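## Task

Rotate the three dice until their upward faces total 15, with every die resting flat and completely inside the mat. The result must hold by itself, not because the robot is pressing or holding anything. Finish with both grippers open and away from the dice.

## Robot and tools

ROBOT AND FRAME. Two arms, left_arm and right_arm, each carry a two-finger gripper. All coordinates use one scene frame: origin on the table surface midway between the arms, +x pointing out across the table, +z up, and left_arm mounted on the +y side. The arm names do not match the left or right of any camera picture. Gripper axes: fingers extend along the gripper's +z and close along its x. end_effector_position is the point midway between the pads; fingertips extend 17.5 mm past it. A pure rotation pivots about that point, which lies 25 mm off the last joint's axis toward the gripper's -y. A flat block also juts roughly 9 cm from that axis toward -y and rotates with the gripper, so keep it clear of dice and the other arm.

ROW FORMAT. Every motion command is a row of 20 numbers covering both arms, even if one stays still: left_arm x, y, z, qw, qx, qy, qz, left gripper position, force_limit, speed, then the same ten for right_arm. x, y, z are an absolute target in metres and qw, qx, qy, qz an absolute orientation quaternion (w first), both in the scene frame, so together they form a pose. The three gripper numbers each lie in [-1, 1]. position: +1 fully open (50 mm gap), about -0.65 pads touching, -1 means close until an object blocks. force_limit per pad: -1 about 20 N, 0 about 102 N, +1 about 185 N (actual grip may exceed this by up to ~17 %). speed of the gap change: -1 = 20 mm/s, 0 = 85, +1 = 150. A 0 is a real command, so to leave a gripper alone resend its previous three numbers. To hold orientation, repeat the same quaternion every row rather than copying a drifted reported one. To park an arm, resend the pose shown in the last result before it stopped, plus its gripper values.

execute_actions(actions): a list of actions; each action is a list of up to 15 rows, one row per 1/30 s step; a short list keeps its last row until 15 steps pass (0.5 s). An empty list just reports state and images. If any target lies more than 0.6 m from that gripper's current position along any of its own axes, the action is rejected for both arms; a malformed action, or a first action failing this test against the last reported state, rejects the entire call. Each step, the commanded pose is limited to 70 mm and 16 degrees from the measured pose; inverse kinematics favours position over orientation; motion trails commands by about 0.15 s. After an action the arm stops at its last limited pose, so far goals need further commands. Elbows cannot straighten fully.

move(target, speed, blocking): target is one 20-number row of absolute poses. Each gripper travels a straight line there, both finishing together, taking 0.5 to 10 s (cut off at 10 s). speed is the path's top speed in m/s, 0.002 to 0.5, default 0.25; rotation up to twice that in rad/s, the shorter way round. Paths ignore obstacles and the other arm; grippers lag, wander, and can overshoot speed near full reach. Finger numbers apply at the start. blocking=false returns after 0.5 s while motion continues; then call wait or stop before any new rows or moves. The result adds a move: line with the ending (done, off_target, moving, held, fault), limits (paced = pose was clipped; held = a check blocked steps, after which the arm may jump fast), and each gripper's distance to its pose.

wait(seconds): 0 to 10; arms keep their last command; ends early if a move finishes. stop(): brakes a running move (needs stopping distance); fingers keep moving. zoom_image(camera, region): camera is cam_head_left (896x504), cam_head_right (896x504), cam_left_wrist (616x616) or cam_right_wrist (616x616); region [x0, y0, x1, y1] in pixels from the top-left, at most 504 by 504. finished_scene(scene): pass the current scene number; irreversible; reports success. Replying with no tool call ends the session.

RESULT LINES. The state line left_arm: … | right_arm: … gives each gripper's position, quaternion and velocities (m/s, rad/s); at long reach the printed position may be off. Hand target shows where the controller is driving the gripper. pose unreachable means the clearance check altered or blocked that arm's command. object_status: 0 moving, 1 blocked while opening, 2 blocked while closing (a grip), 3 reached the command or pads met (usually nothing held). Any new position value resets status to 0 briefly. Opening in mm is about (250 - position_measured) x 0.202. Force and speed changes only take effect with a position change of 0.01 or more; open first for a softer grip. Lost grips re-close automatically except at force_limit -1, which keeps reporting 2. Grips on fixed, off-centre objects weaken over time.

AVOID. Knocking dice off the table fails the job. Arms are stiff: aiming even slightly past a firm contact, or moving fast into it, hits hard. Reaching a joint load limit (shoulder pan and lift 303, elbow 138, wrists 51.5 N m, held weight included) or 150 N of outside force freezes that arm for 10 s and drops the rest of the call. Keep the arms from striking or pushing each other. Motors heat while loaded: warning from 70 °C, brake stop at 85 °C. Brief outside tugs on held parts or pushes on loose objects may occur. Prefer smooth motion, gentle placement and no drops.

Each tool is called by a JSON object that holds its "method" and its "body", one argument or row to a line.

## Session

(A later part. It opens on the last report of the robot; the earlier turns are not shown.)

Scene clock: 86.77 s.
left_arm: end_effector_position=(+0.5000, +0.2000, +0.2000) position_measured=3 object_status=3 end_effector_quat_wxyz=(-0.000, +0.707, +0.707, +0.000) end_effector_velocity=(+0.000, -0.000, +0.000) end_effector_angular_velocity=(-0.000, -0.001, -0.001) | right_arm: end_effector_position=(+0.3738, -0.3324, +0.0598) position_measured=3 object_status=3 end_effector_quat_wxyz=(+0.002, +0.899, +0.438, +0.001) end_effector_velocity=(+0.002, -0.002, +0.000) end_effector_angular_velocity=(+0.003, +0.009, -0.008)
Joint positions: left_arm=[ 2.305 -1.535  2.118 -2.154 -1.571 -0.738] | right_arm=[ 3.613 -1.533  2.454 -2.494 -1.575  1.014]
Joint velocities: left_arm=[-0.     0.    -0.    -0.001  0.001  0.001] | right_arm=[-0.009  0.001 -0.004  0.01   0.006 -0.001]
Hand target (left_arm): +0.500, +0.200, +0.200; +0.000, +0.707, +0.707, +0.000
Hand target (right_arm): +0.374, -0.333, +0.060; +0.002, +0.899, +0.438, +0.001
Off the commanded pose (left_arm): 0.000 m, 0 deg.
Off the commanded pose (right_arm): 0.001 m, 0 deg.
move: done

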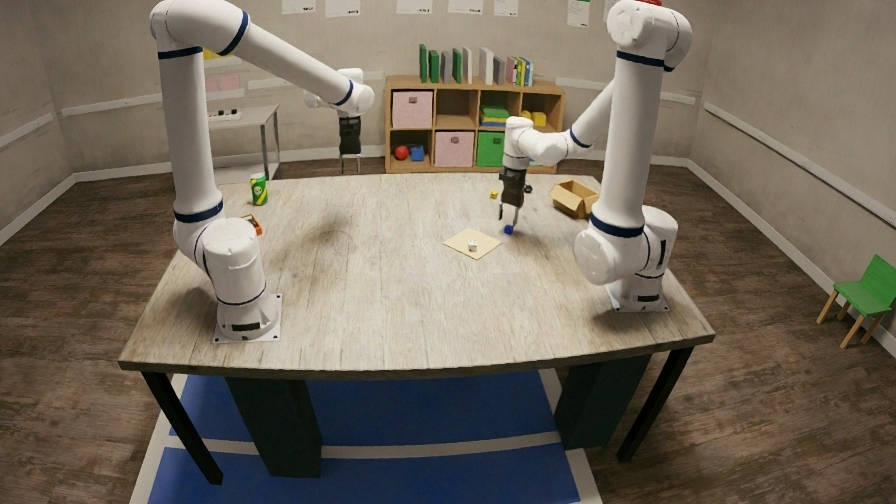

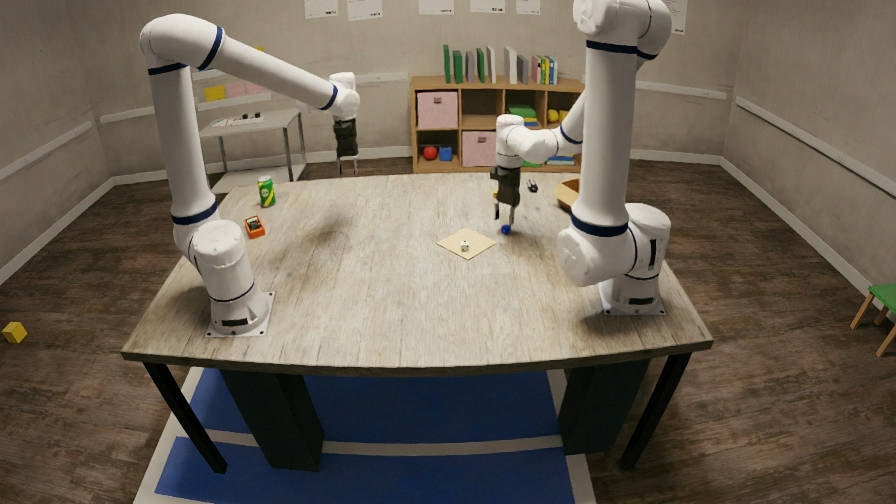

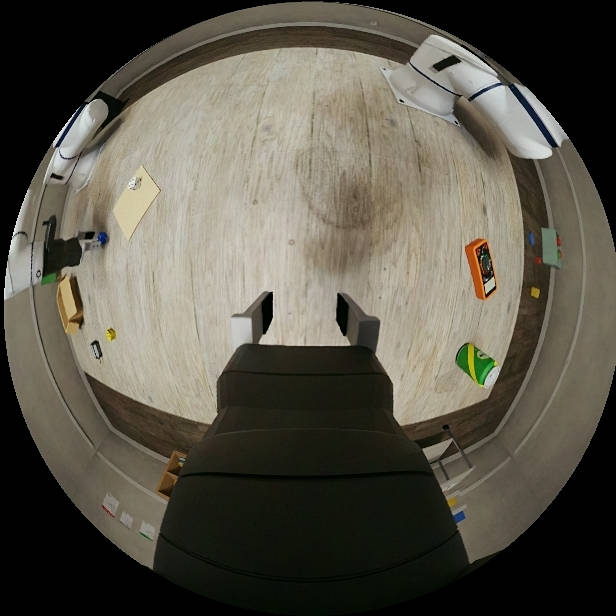

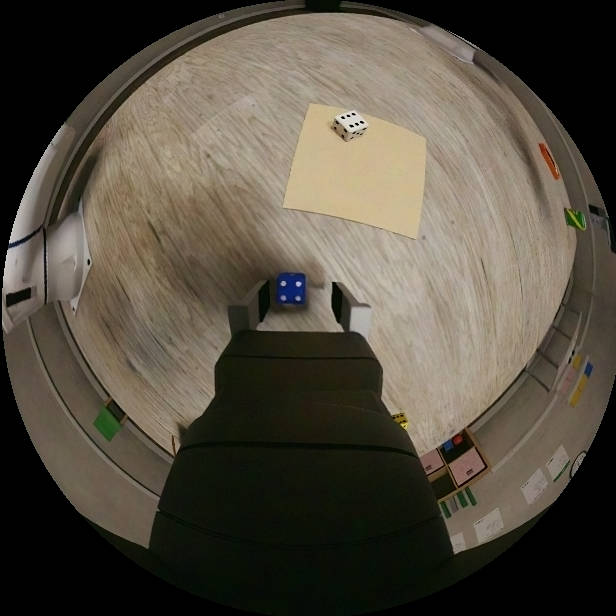

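{"method": "move", "body": {
  "target": [0.5,0.2,0.2,0,0.707,0.707,0,1,-0.5,0,0.369,-0.338,0.025,0,0.899,0.438,0,1,-0.5,0],
  "speed": 0.1
}}

{"method": "move", "body": {
  "target": [0.5,0.2,0.2,0,0.707,0.707,0,1,-0.5,0,0.369,-0.338,0.025,0,0.899,0.438,0,-1,-0.5,0],
  "speed": 0.1
}}

{"method": "move", "body": {
  "target": [0.5,0.2,0.2,0,0.707,0.707,0,1,-0.5,0,0.362,-0.325,0.045,0,0.91,0.415,0,-1,-0.5,0],
  "speed": 0.15
}}

{"method": "move", "body": {
  "target": [0.5,0.2,0.2,0,0.707,0.707,0,1,-0.5,0,0.322,-0.237,0.04,0,0.927,0.375,0,-1,-0.5,0],
  "speed": 0.25
}}

{"method": "move", "body": {
  "target": [0.5,0.2,0.2,0,0.707,0.707,0,1,-0.5,0,0.322,-0.237,0.028,0,0.927,0.375,0,-1,-0.5,0],
  "speed": 0.04
}}

Scene clock: 96.53 s.
left_arm: end_effector_position=(+0.5000, +0.2000, +0.2000) position_measured=3 object_status=3 end_effector_quat_wxyz=(-0.000, +0.707, +0.707, -0.000) end_effector_velocity=(+0.001, +0.001, +0.000) end_effector_angular_velocity=(+0.001, -0.001, -0.000) | right_arm: end_effector_position=(+0.3691, -0.3379, +0.0252) position_measured=3 object_status=3 end_effector_quat_wxyz=(+0.000, +0.899, +0.438, -0.000) end_effector_velocity=(-0.001, +0.000, -0.002) end_effector_angular_velocity=(+0.001, -0.001, +0.000)
Joint positions: left_arm=[ 2.305 -1.535  2.118 -2.154 -1.571 -0.738] | right_arm=[ 3.603 -1.469  2.489 -2.59  -1.571  1.004]
Joint velocities: left_arm=[ 0.001 -0.    -0.    -0.     0.001  0.001] | right_arm=[ 0.001  0.005  0.003 -0.009  0.     0.001]
Hand target (left_arm): +0.500, +0.200, +0.200; +0.000, +0.707, +0.707, -0.000
Hand target (right_arm): +0.369, -0.338, +0.025; +0.000, +0.899, +0.438, -0.000
Off the commanded pose (left_arm): 0.000 m, 0 deg.
Off the commanded pose (right_arm): 0.000 m, 0 deg.
move: done

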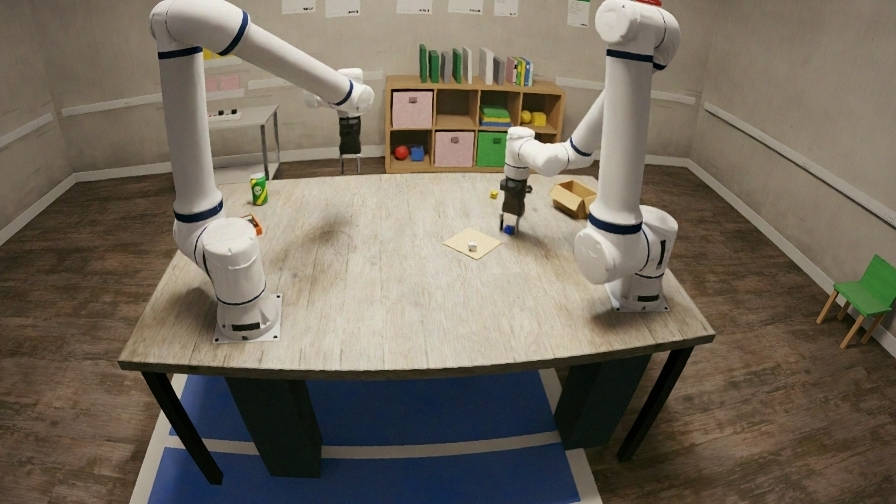

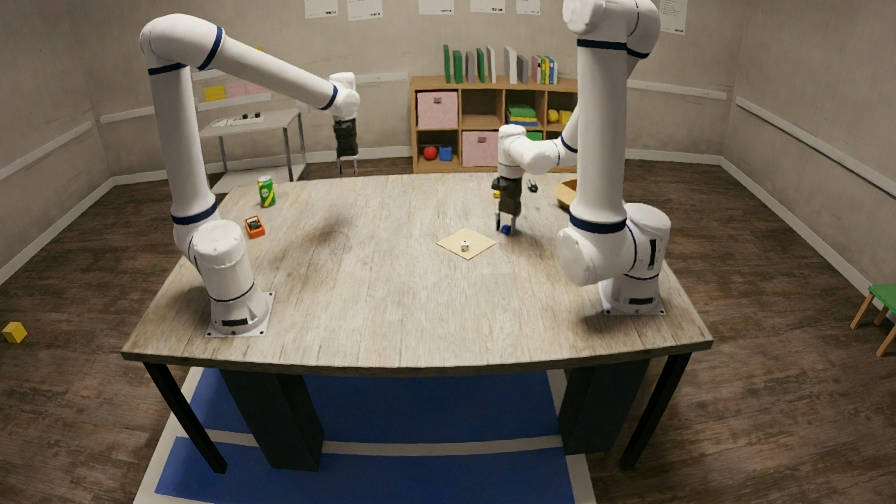

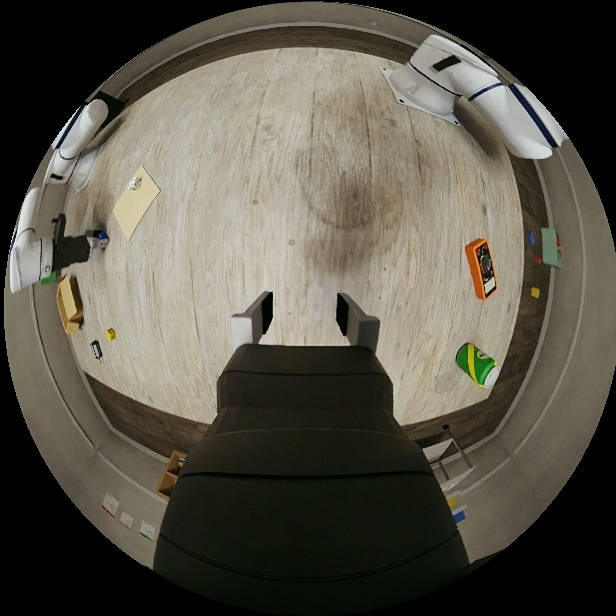

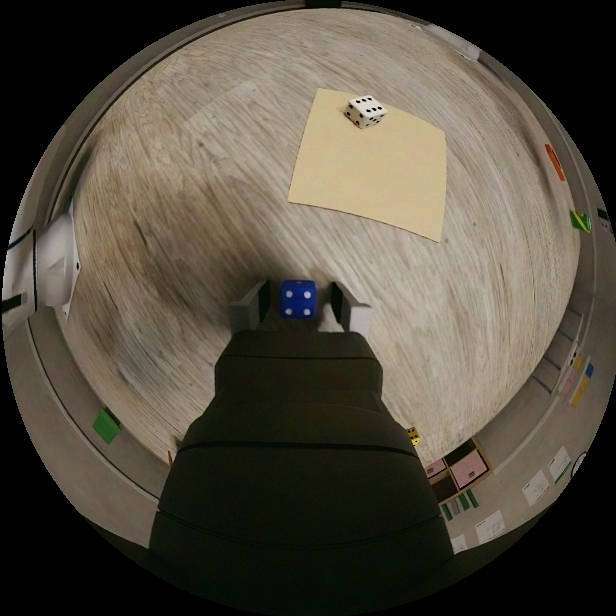

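Scene clock: 97.23 s.
left_arm: end_effector_position=(+0.5000, +0.2000, +0.2000) position_measured=3 object_status=3 end_effector_quat_wxyz=(-0.000, +0.707, +0.707, -0.000) end_effector_velocity=(+0.000, +0.000, -0.000) end_effector_angular_velocity=(+0.001, -0.000, +0.001) | right_arm: end_effector_position=(+0.3690, -0.3380, +0.0250) position_measured=131 object_status=2 end_effector_quat_wxyz=(+0.000, +0.899, +0.438, +0.000) end_effector_velocity=(+0.001, +0.000, -0.000) end_effector_angular_velocity=(+0.001, -0.001, -0.000)
Joint positions: left_arm=[ 2.305 -1.535  2.118 -2.154 -1.571 -0.738] | right_arm=[ 3.603 -1.469  2.489 -2.591 -1.571  1.004]
Joint velocities: left_arm=[ 0.     0.     0.     0.     0.001 -0.001] | right_arm=[ 0.     0.001 -0.    -0.002  0.     0.   ]
Hand target (left_arm): +0.500, +0.200, +0.200; +0.000, +0.707, +0.707, -0.000
Hand target (right_arm): +0.369, -0.338, +0.025; +0.000, +0.899, +0.438, -0.000
Off the commanded pose (left_arm): 0.000 m, 0 deg.
Off the commanded pose (right_arm): 0.000 m, 0 deg.
move: done

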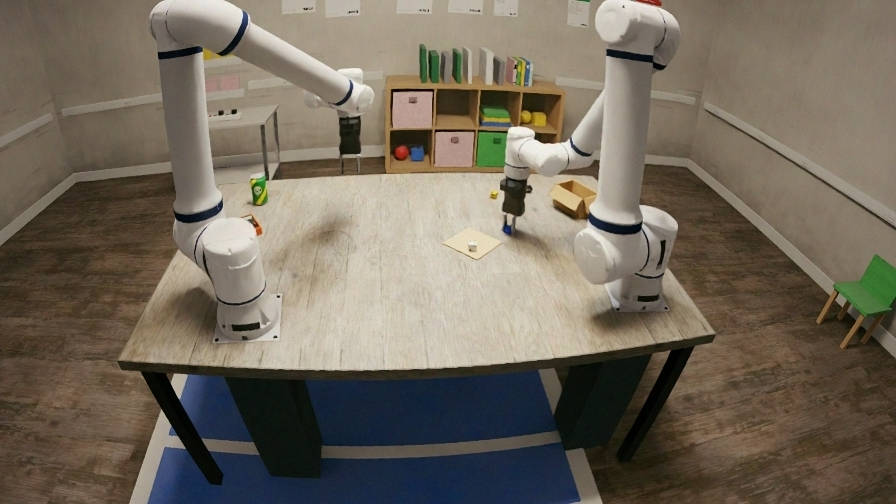

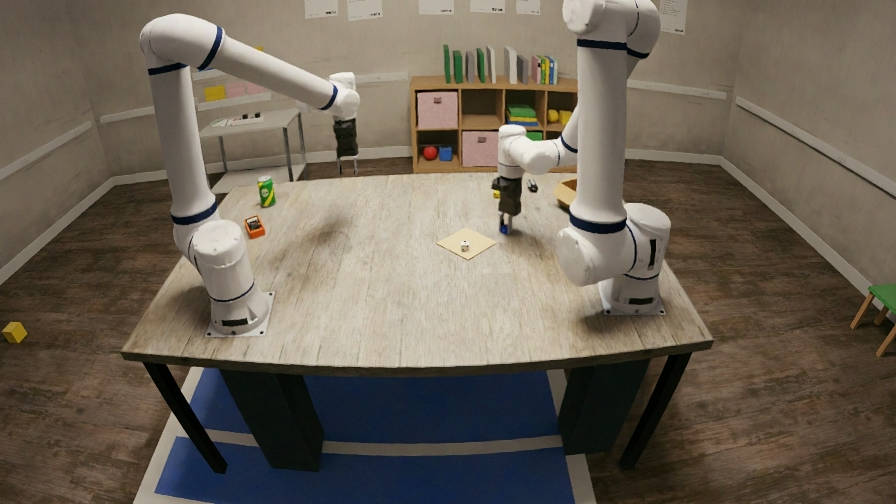

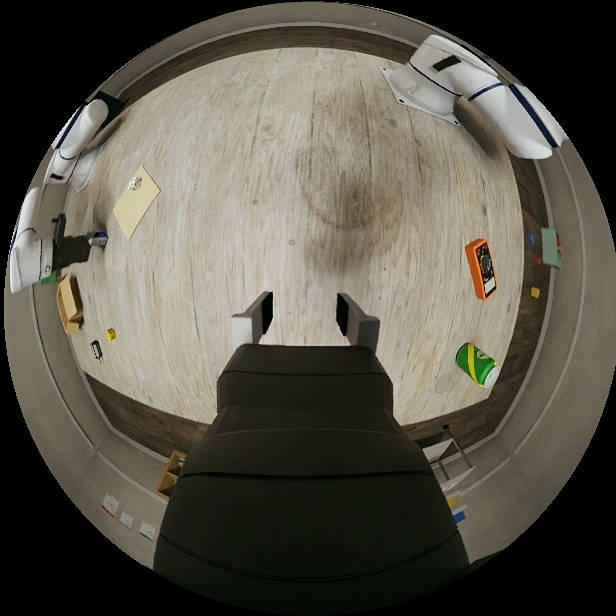

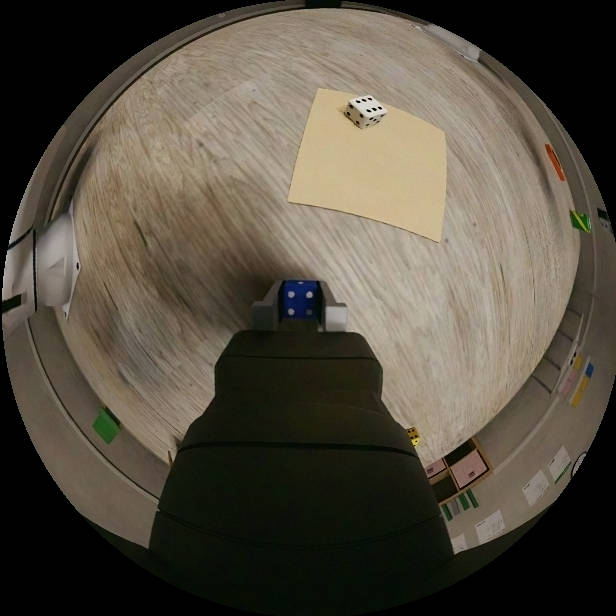

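Scene clock: 98.07 s.
left_arm: end_effector_position=(+0.5000, +0.2000, +0.2000) position_measured=3 object_status=3 end_effector_quat_wxyz=(-0.000, +0.707, +0.707, -0.000) end_effector_velocity=(-0.001, -0.001, -0.000) end_effector_angular_velocity=(+0.001, +0.001, -0.002) | right_arm: end_effector_position=(+0.3620, -0.3251, +0.0449) position_measured=131 object_status=2 end_effector_quat_wxyz=(-0.000, +0.910, +0.415, +0.000) end_effector_velocity=(-0.001, +0.000, +0.001) end_effector_angular_velocity=(-0.002, +0.004, -0.004)
Joint positions: left_arm=[ 2.305 -1.535  2.118 -2.154 -1.571 -0.738] | right_arm=[ 3.632 -1.51   2.473 -2.534 -1.571  1.084]
Joint velocities: left_arm=[-0.002 -0.    -0.     0.001  0.     0.   ] | right_arm=[ 0.002 -0.002 -0.001  0.008 -0.     0.006]
Hand target (left_arm): +0.500, +0.200, +0.200; +0.000, +0.707, +0.707, -0.000
Hand target (right_arm): +0.362, -0.325, +0.045; -0.000, +0.910, +0.415, +0.000
Off the commanded pose (left_arm): 0.000 m, 0 deg.
Off the commanded pose (right_arm): 0.000 m, 0 deg.
move: done

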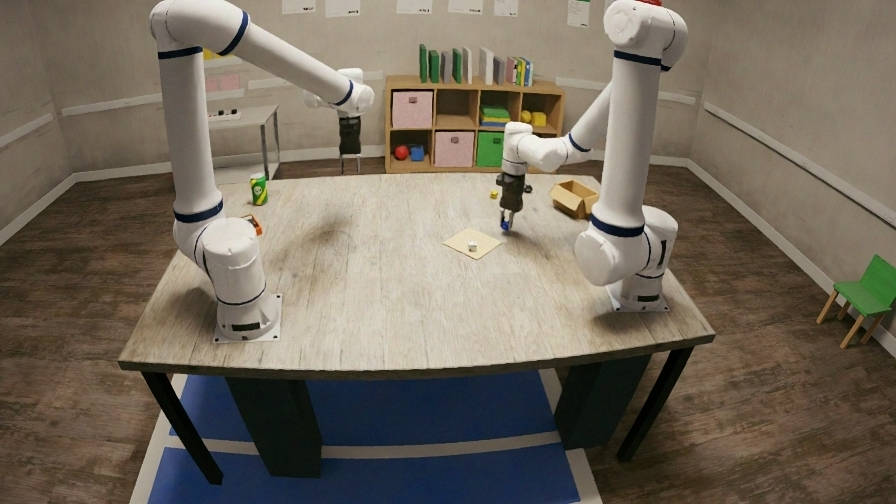

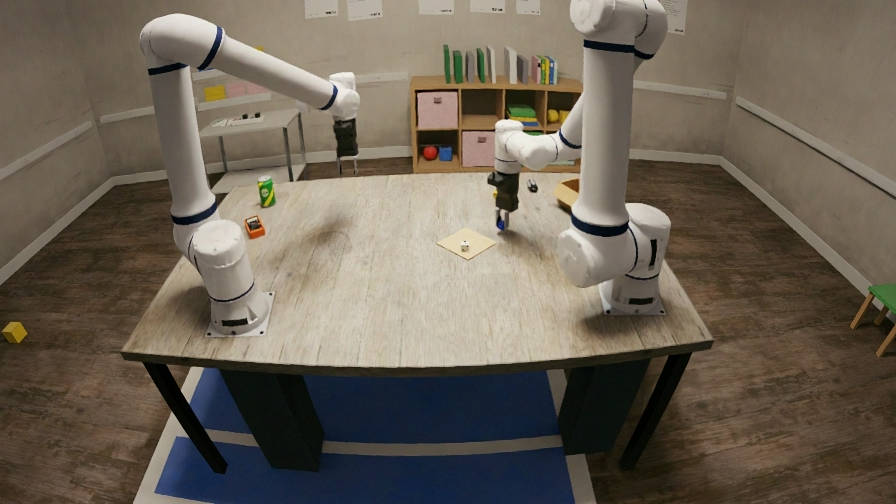

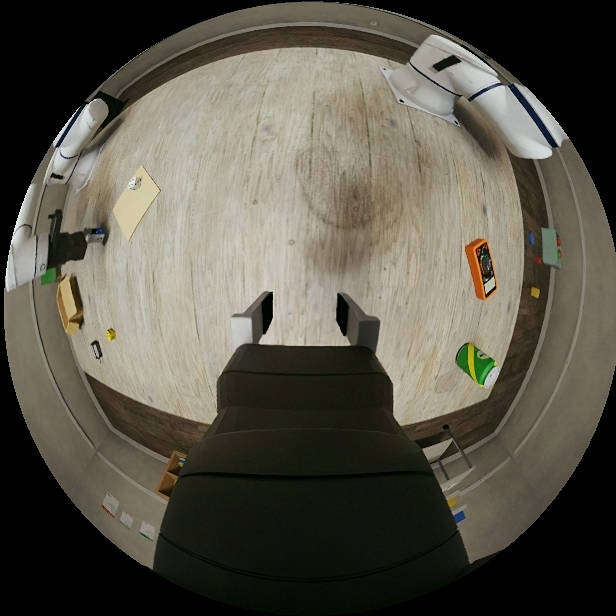

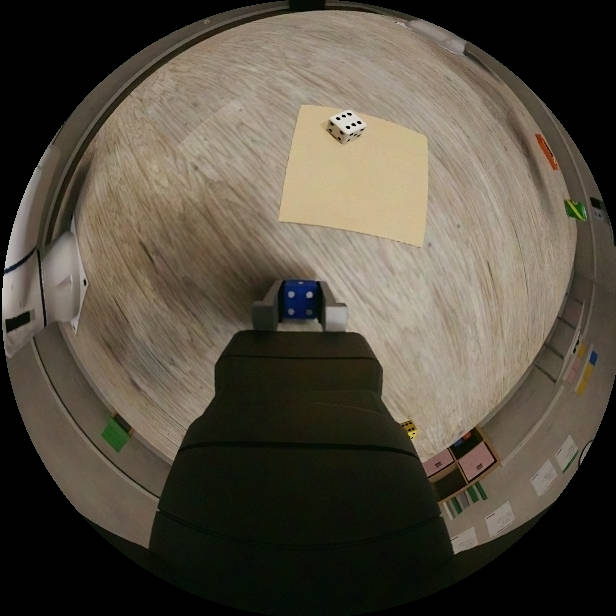

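Scene clock: 99.03 s.
left_arm: end_effector_position=(+0.5000, +0.2000, +0.2000) position_measured=3 object_status=3 end_effector_quat_wxyz=(-0.000, +0.707, +0.707, -0.000) end_effector_velocity=(+0.001, +0.001, -0.000) end_effector_angular_velocity=(+0.001, -0.001, +0.001) | right_arm: end_effector_position=(+0.3220, -0.2369, +0.0401) position_measured=131 object_status=2 end_effector_quat_wxyz=(-0.001, +0.927, +0.375, -0.000) end_effector_velocity=(+0.001, +0.002, -0.000) end_effector_angular_velocity=(-0.001, -0.001, -0.005)
Joint positions: left_arm=[ 2.305 -1.535  2.118 -2.154 -1.571 -0.738] | right_arm=[ 3.824 -1.449  2.416 -2.538 -1.57   1.363]
Joint velocities: left_arm=[ 0.002 -0.    -0.    -0.     0.001  0.   ] | right_arm=[ 0.003  0.003 -0.003 -0.    -0.001  0.008]
Hand target (left_arm): +0.500, +0.200, +0.200; +0.000, +0.707, +0.707, -0.000
Hand target (right_arm): +0.322, -0.237, +0.040; -0.001, +0.927, +0.375, -0.000
Off the commanded pose (left_arm): 0.000 m, 0 deg.
Off the commanded pose (right_arm): 0.000 m, 0 deg.
move: done

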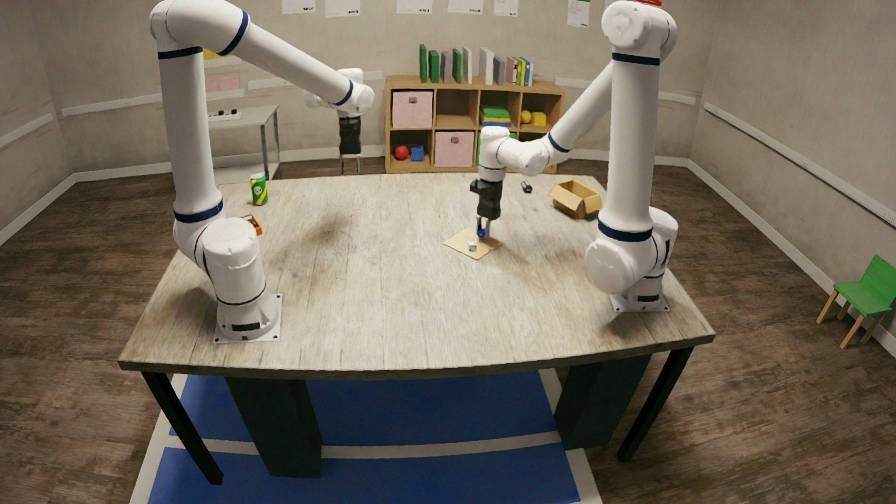

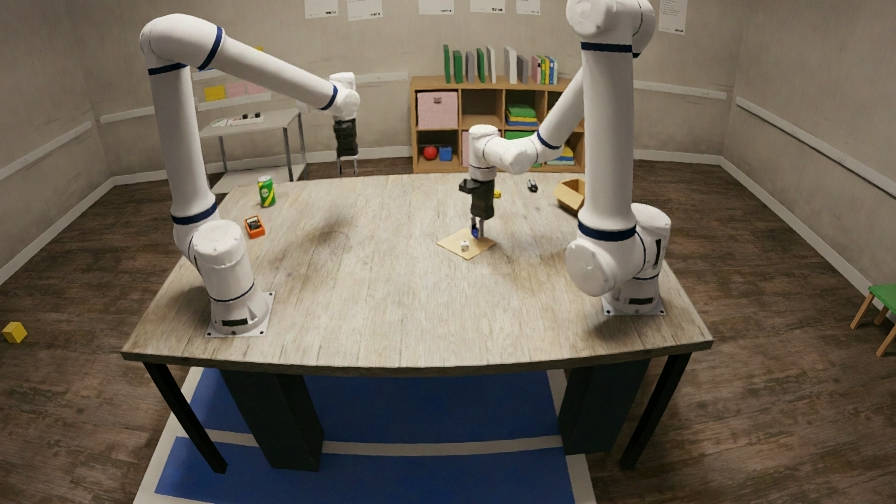

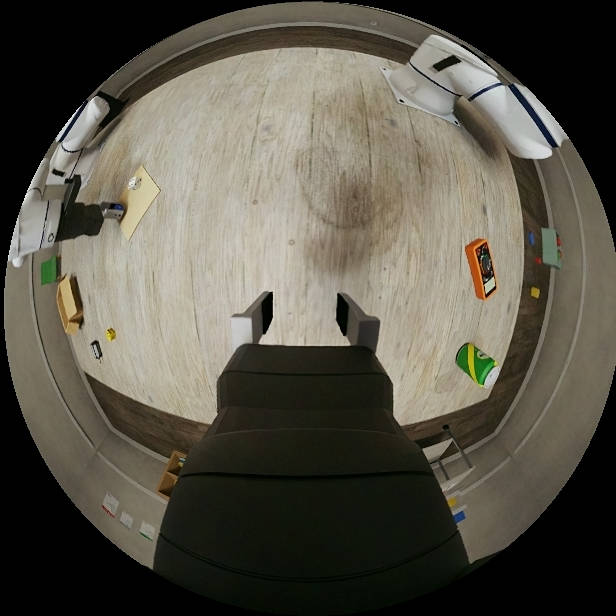

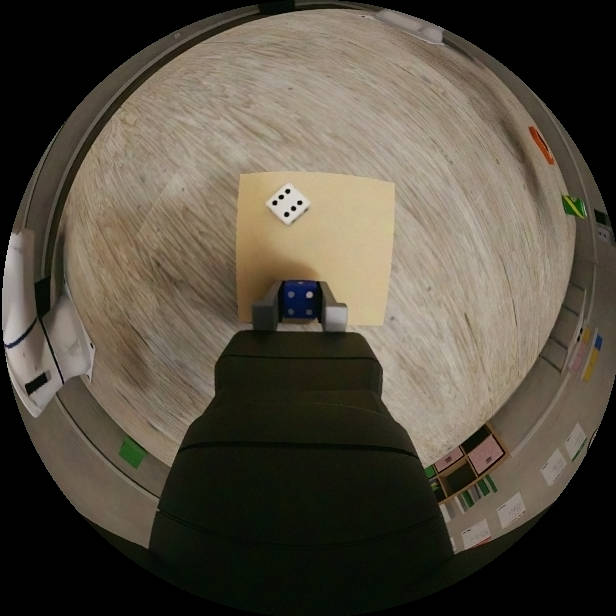

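Scene clock: 99.77 s.
left_arm: end_effector_position=(+0.5000, +0.2000, +0.2000) position_measured=3 object_status=3 end_effector_quat_wxyz=(-0.000, +0.707, +0.707, -0.000) end_effector_velocity=(+0.000, -0.000, +0.000) end_effector_angular_velocity=(-0.000, -0.000, +0.001) | right_arm: end_effector_position=(+0.3221, -0.2369, +0.0285) position_measured=131 object_status=2 end_effector_quat_wxyz=(-0.000, +0.927, +0.375, +0.000) end_effector_velocity=(+0.001, +0.001, -0.003) end_effector_angular_velocity=(+0.001, -0.001, +0.001)
Joint positions: left_arm=[ 2.305 -1.535  2.118 -2.154 -1.571 -0.738] | right_arm=[ 3.824 -1.425  2.422 -2.569 -1.571  1.364]
Joint velocities: left_arm=[ 0.     0.    -0.    -0.    -0.    -0.001] | right_arm=[ 0.     0.008  0.001 -0.011  0.    -0.   ]
Hand target (left_arm): +0.500, +0.200, +0.200; +0.000, +0.707, +0.707, -0.000
Hand target (right_arm): +0.322, -0.237, +0.028; -0.000, +0.927, +0.375, -0.000
Off the commanded pose (left_arm): 0.000 m, 0 deg.
Off the commanded pose (right_arm): 0.001 m, 0 deg.
move: done

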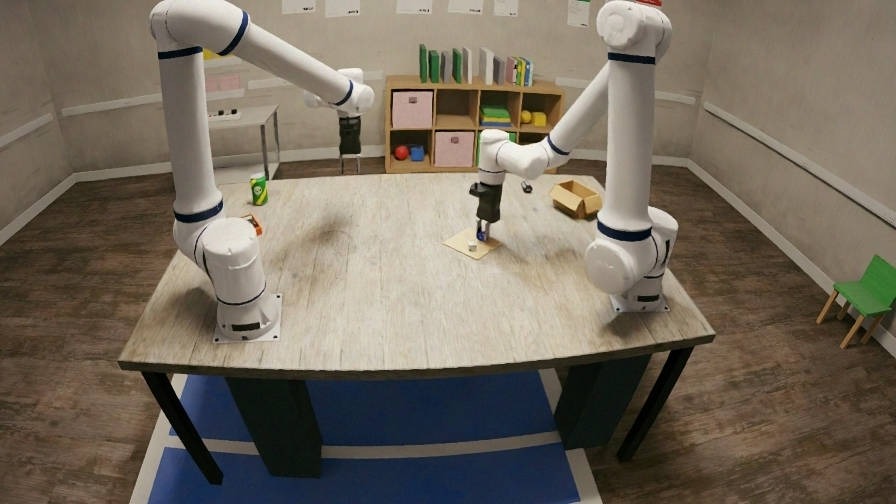

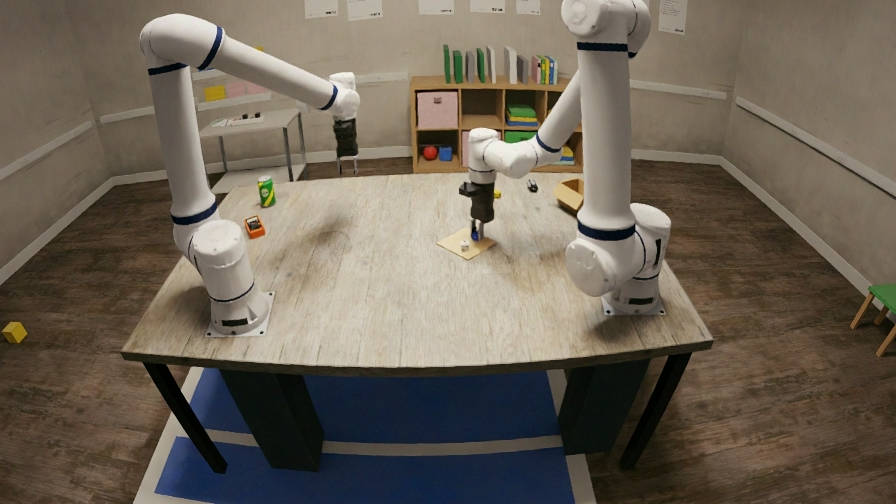

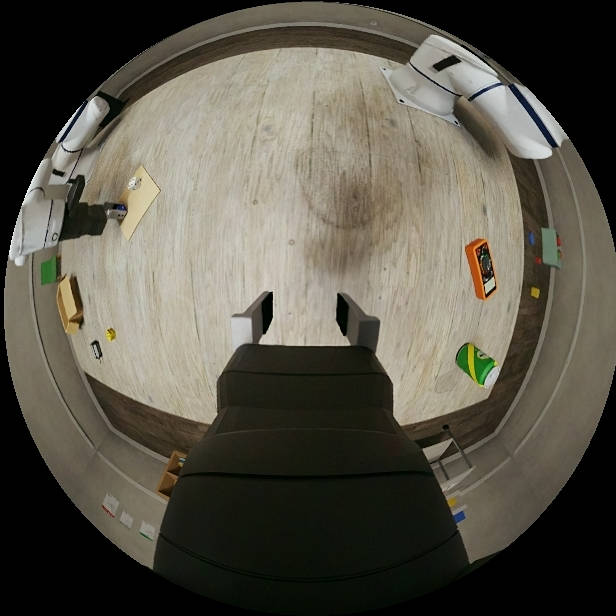

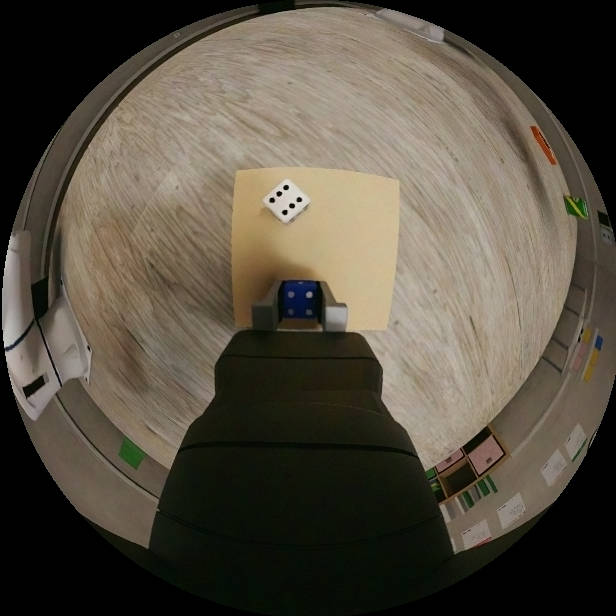

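{"method": "move", "body": {
  "target": [0.5,0.2,0.2,0,0.707,0.707,0,1,-0.5,0,0.322,-0.237,0.028,0,0.927,0.375,0,1,-0.5,0]
}}

{"method": "move", "body": {
  "target": [0.5,0.2,0.2,0,0.707,0.707,0,1,-0.5,0,0.322,-0.237,0.08,0,0.927,0.375,0,1,-0.5,0]
}}

{"method": "move", "body": {
  "target": [0.5,0.2,0.2,0,0.707,0.707,0,1,-0.5,0,0.641,-0.337,0.06,0,0.843,0.537,0,1,-0.5,0]
}}

Scene clock: 116.73 s.
left_arm: end_effector_position=(+0.5000, +0.2000, +0.2000) position_measured=3 object_status=3 end_effector_quat_wxyz=(-0.000, +0.707, +0.707, -0.000) end_effector_velocity=(+0.000, +0.000, +0.000) end_effector_angular_velocity=(-0.000, -0.001, -0.000) | right_arm: end_effector_position=(+0.3220, -0.2370, +0.0280) position_measured=3 object_status=3 end_effector_quat_wxyz=(+0.000, +0.927, +0.375, -0.000) end_effector_velocity=(-0.000, +0.001, +0.001) end_effector_angular_velocity=(+0.001, -0.002, +0.001)
Joint positions: left_arm=[ 2.305 -1.535  2.118 -2.154 -1.571 -0.738] | right_arm=[ 3.824 -1.424  2.422 -2.569 -1.571  1.364]
Joint velocities: left_arm=[ 0.001  0.     0.    -0.001  0.     0.001] | right_arm=[ 0.002 -0.001 -0.001 -0.001  0.     0.001]
Hand target (left_arm): +0.500, +0.200, +0.200; +0.000, +0.707, +0.707, -0.000
Hand target (right_arm): +0.322, -0.237, +0.028; +0.000, +0.927, +0.375, +0.000
Off the commanded pose (left_arm): 0.000 m, 0 deg.
Off the commanded pose (right_arm): 0.000 m, 0 deg.
move: done

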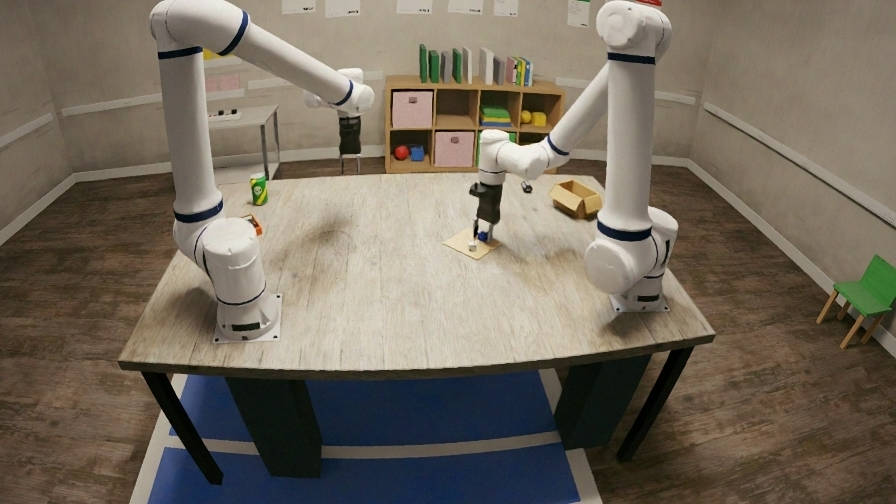

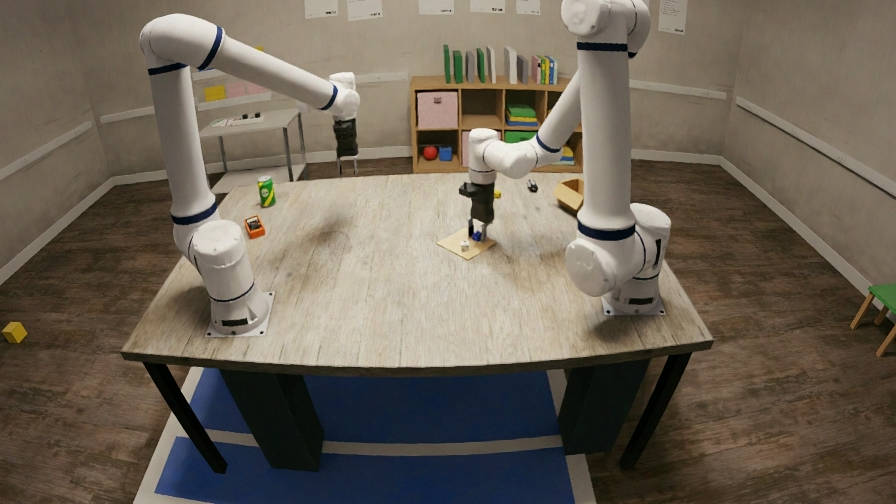

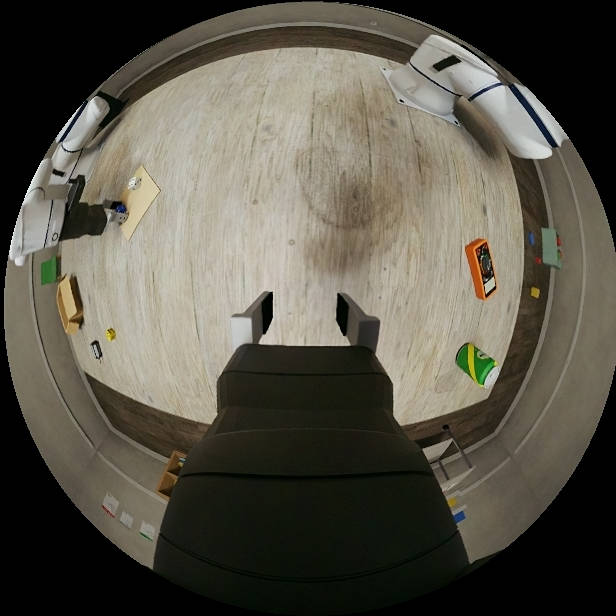

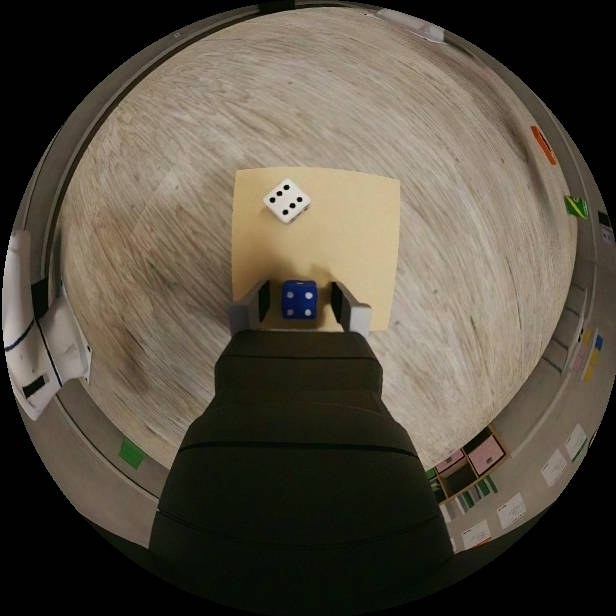

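Scene clock: 117.63 s.
left_arm: end_effector_position=(+0.5000, +0.2000, +0.2000) position_measured=3 object_status=3 end_effector_quat_wxyz=(-0.000, +0.707, +0.707, -0.000) end_effector_velocity=(+0.001, +0.001, +0.000) end_effector_angular_velocity=(-0.001, -0.002, +0.001) | right_arm: end_effector_position=(+0.3218, -0.2370, +0.0798) position_measured=3 object_status=3 end_effector_quat_wxyz=(-0.000, +0.927, +0.375, +0.000) end_effector_velocity=(+0.001, -0.000, +0.003) end_effector_angular_velocity=(+0.001, -0.001, +0.000)
Joint positions: left_arm=[ 2.305 -1.535  2.118 -2.154 -1.571 -0.738] | right_arm=[ 3.824 -1.525  2.389 -2.435 -1.571  1.364]
Joint velocities: left_arm=[ 0.002  0.    -0.    -0.002  0.     0.001] | right_arm=[-0.001 -0.005 -0.002  0.006  0.    -0.001]
Hand target (left_arm): +0.500, +0.200, +0.200; +0.000, +0.707, +0.707, -0.000
Hand target (right_arm): +0.322, -0.237, +0.080; -0.000, +0.927, +0.375, +0.000
Off the commanded pose (left_arm): 0.000 m, 0 deg.
Off the commanded pose (right_arm): 0.000 m, 0 deg.
move: done

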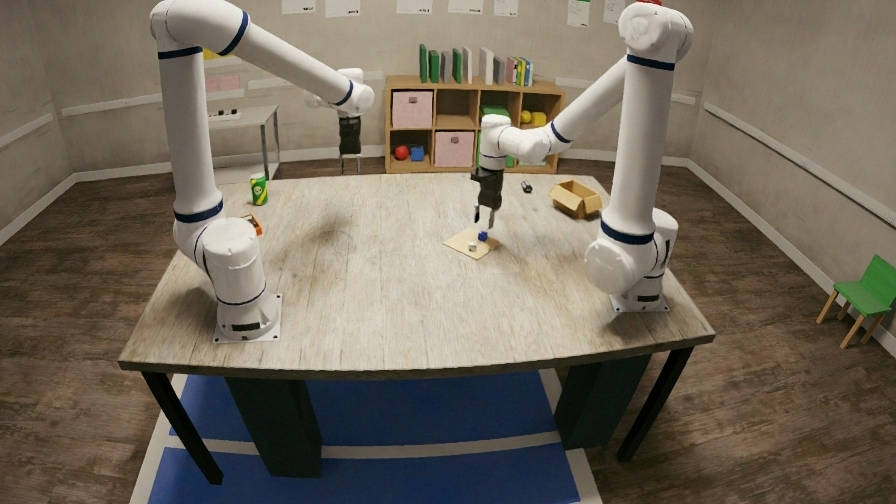

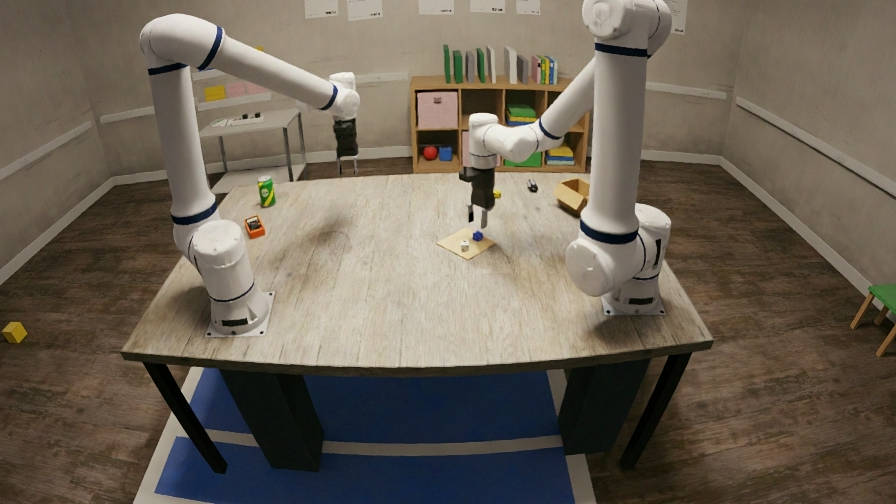

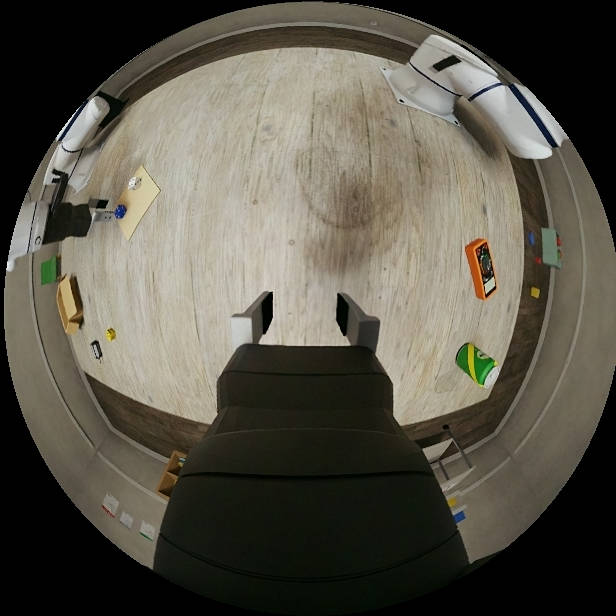

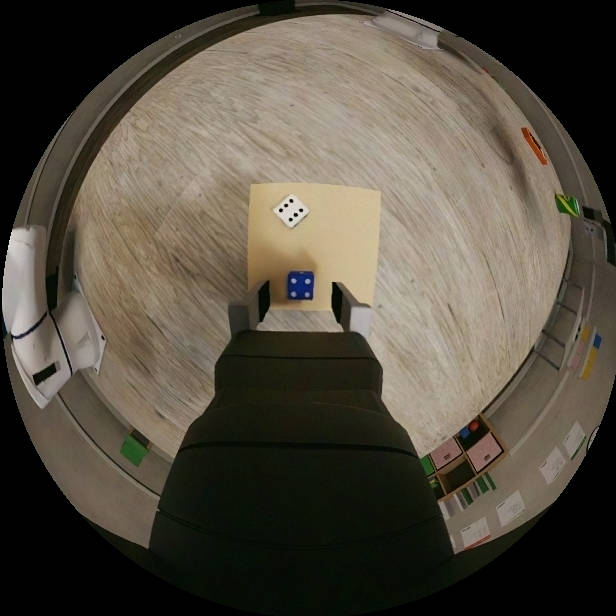

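Scene clock: 119.57 s.
left_arm: end_effector_position=(+0.5000, +0.2000, +0.2000) position_measured=3 object_status=3 end_effector_quat_wxyz=(-0.000, +0.707, +0.707, -0.000) end_effector_velocity=(-0.001, -0.001, -0.000) end_effector_angular_velocity=(+0.000, +0.000, -0.003) | right_arm: end_effector_position=(+0.6410, -0.3375, +0.0604) position_measured=3 object_status=3 end_effector_quat_wxyz=(+0.001, +0.843, +0.537, -0.000) end_effector_velocity=(+0.003, -0.001, +0.000) end_effector_angular_velocity=(+0.000, +0.001, +0.002)
Joint positions: left_arm=[ 2.305 -1.535  2.118 -2.154 -1.571 -0.738] | right_arm=[ 3.485 -1.214  2.029 -2.386 -1.573  0.659]
Joint velocities: left_arm=[-0.002  0.    -0.     0.     0.     0.001] | right_arm=[-0.002  0.003 -0.005  0.003  0.    -0.004]
Hand target (left_arm): +0.500, +0.200, +0.200; +0.000, +0.707, +0.707, -0.000
Hand target (right_arm): +0.641, -0.338, +0.060; +0.001, +0.843, +0.537, -0.000
Off the commanded pose (left_arm): 0.000 m, 0 deg.
Off the commanded pose (right_arm): 0.001 m, 0 deg.
move: done

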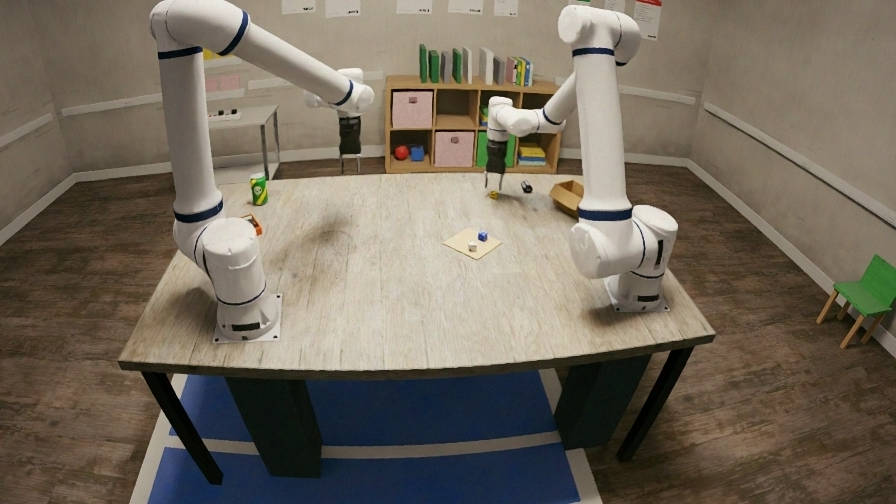

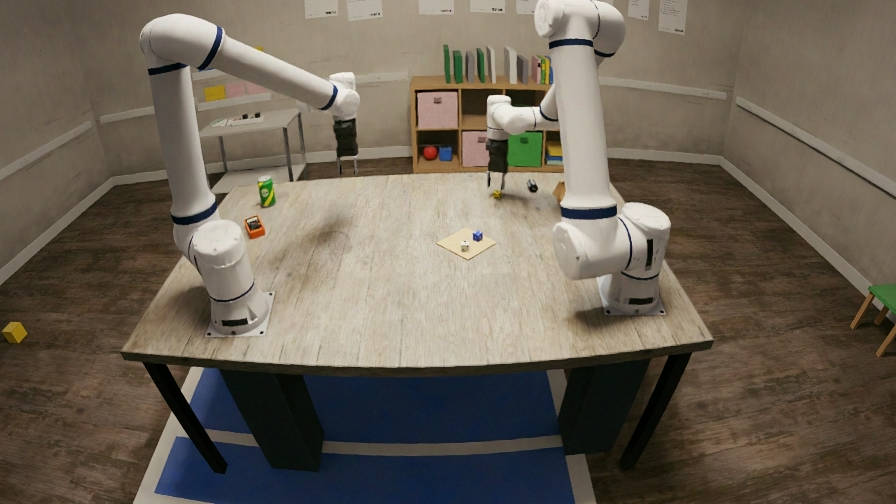

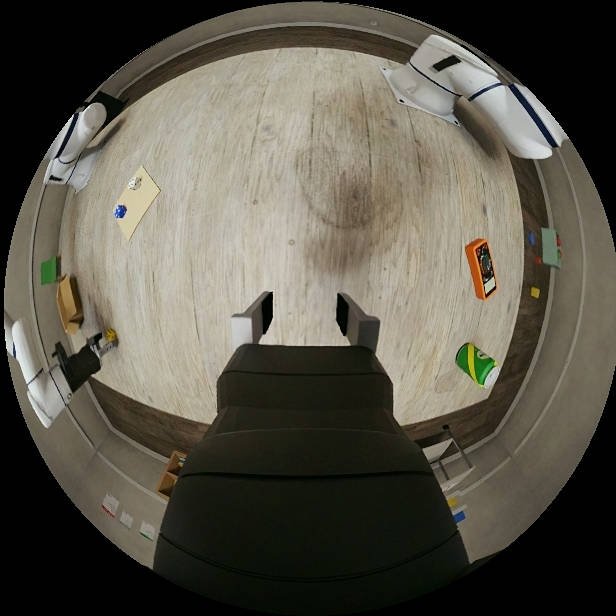

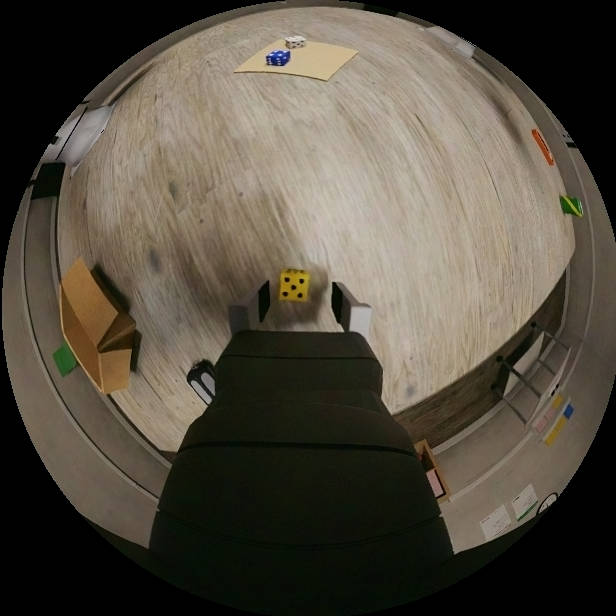

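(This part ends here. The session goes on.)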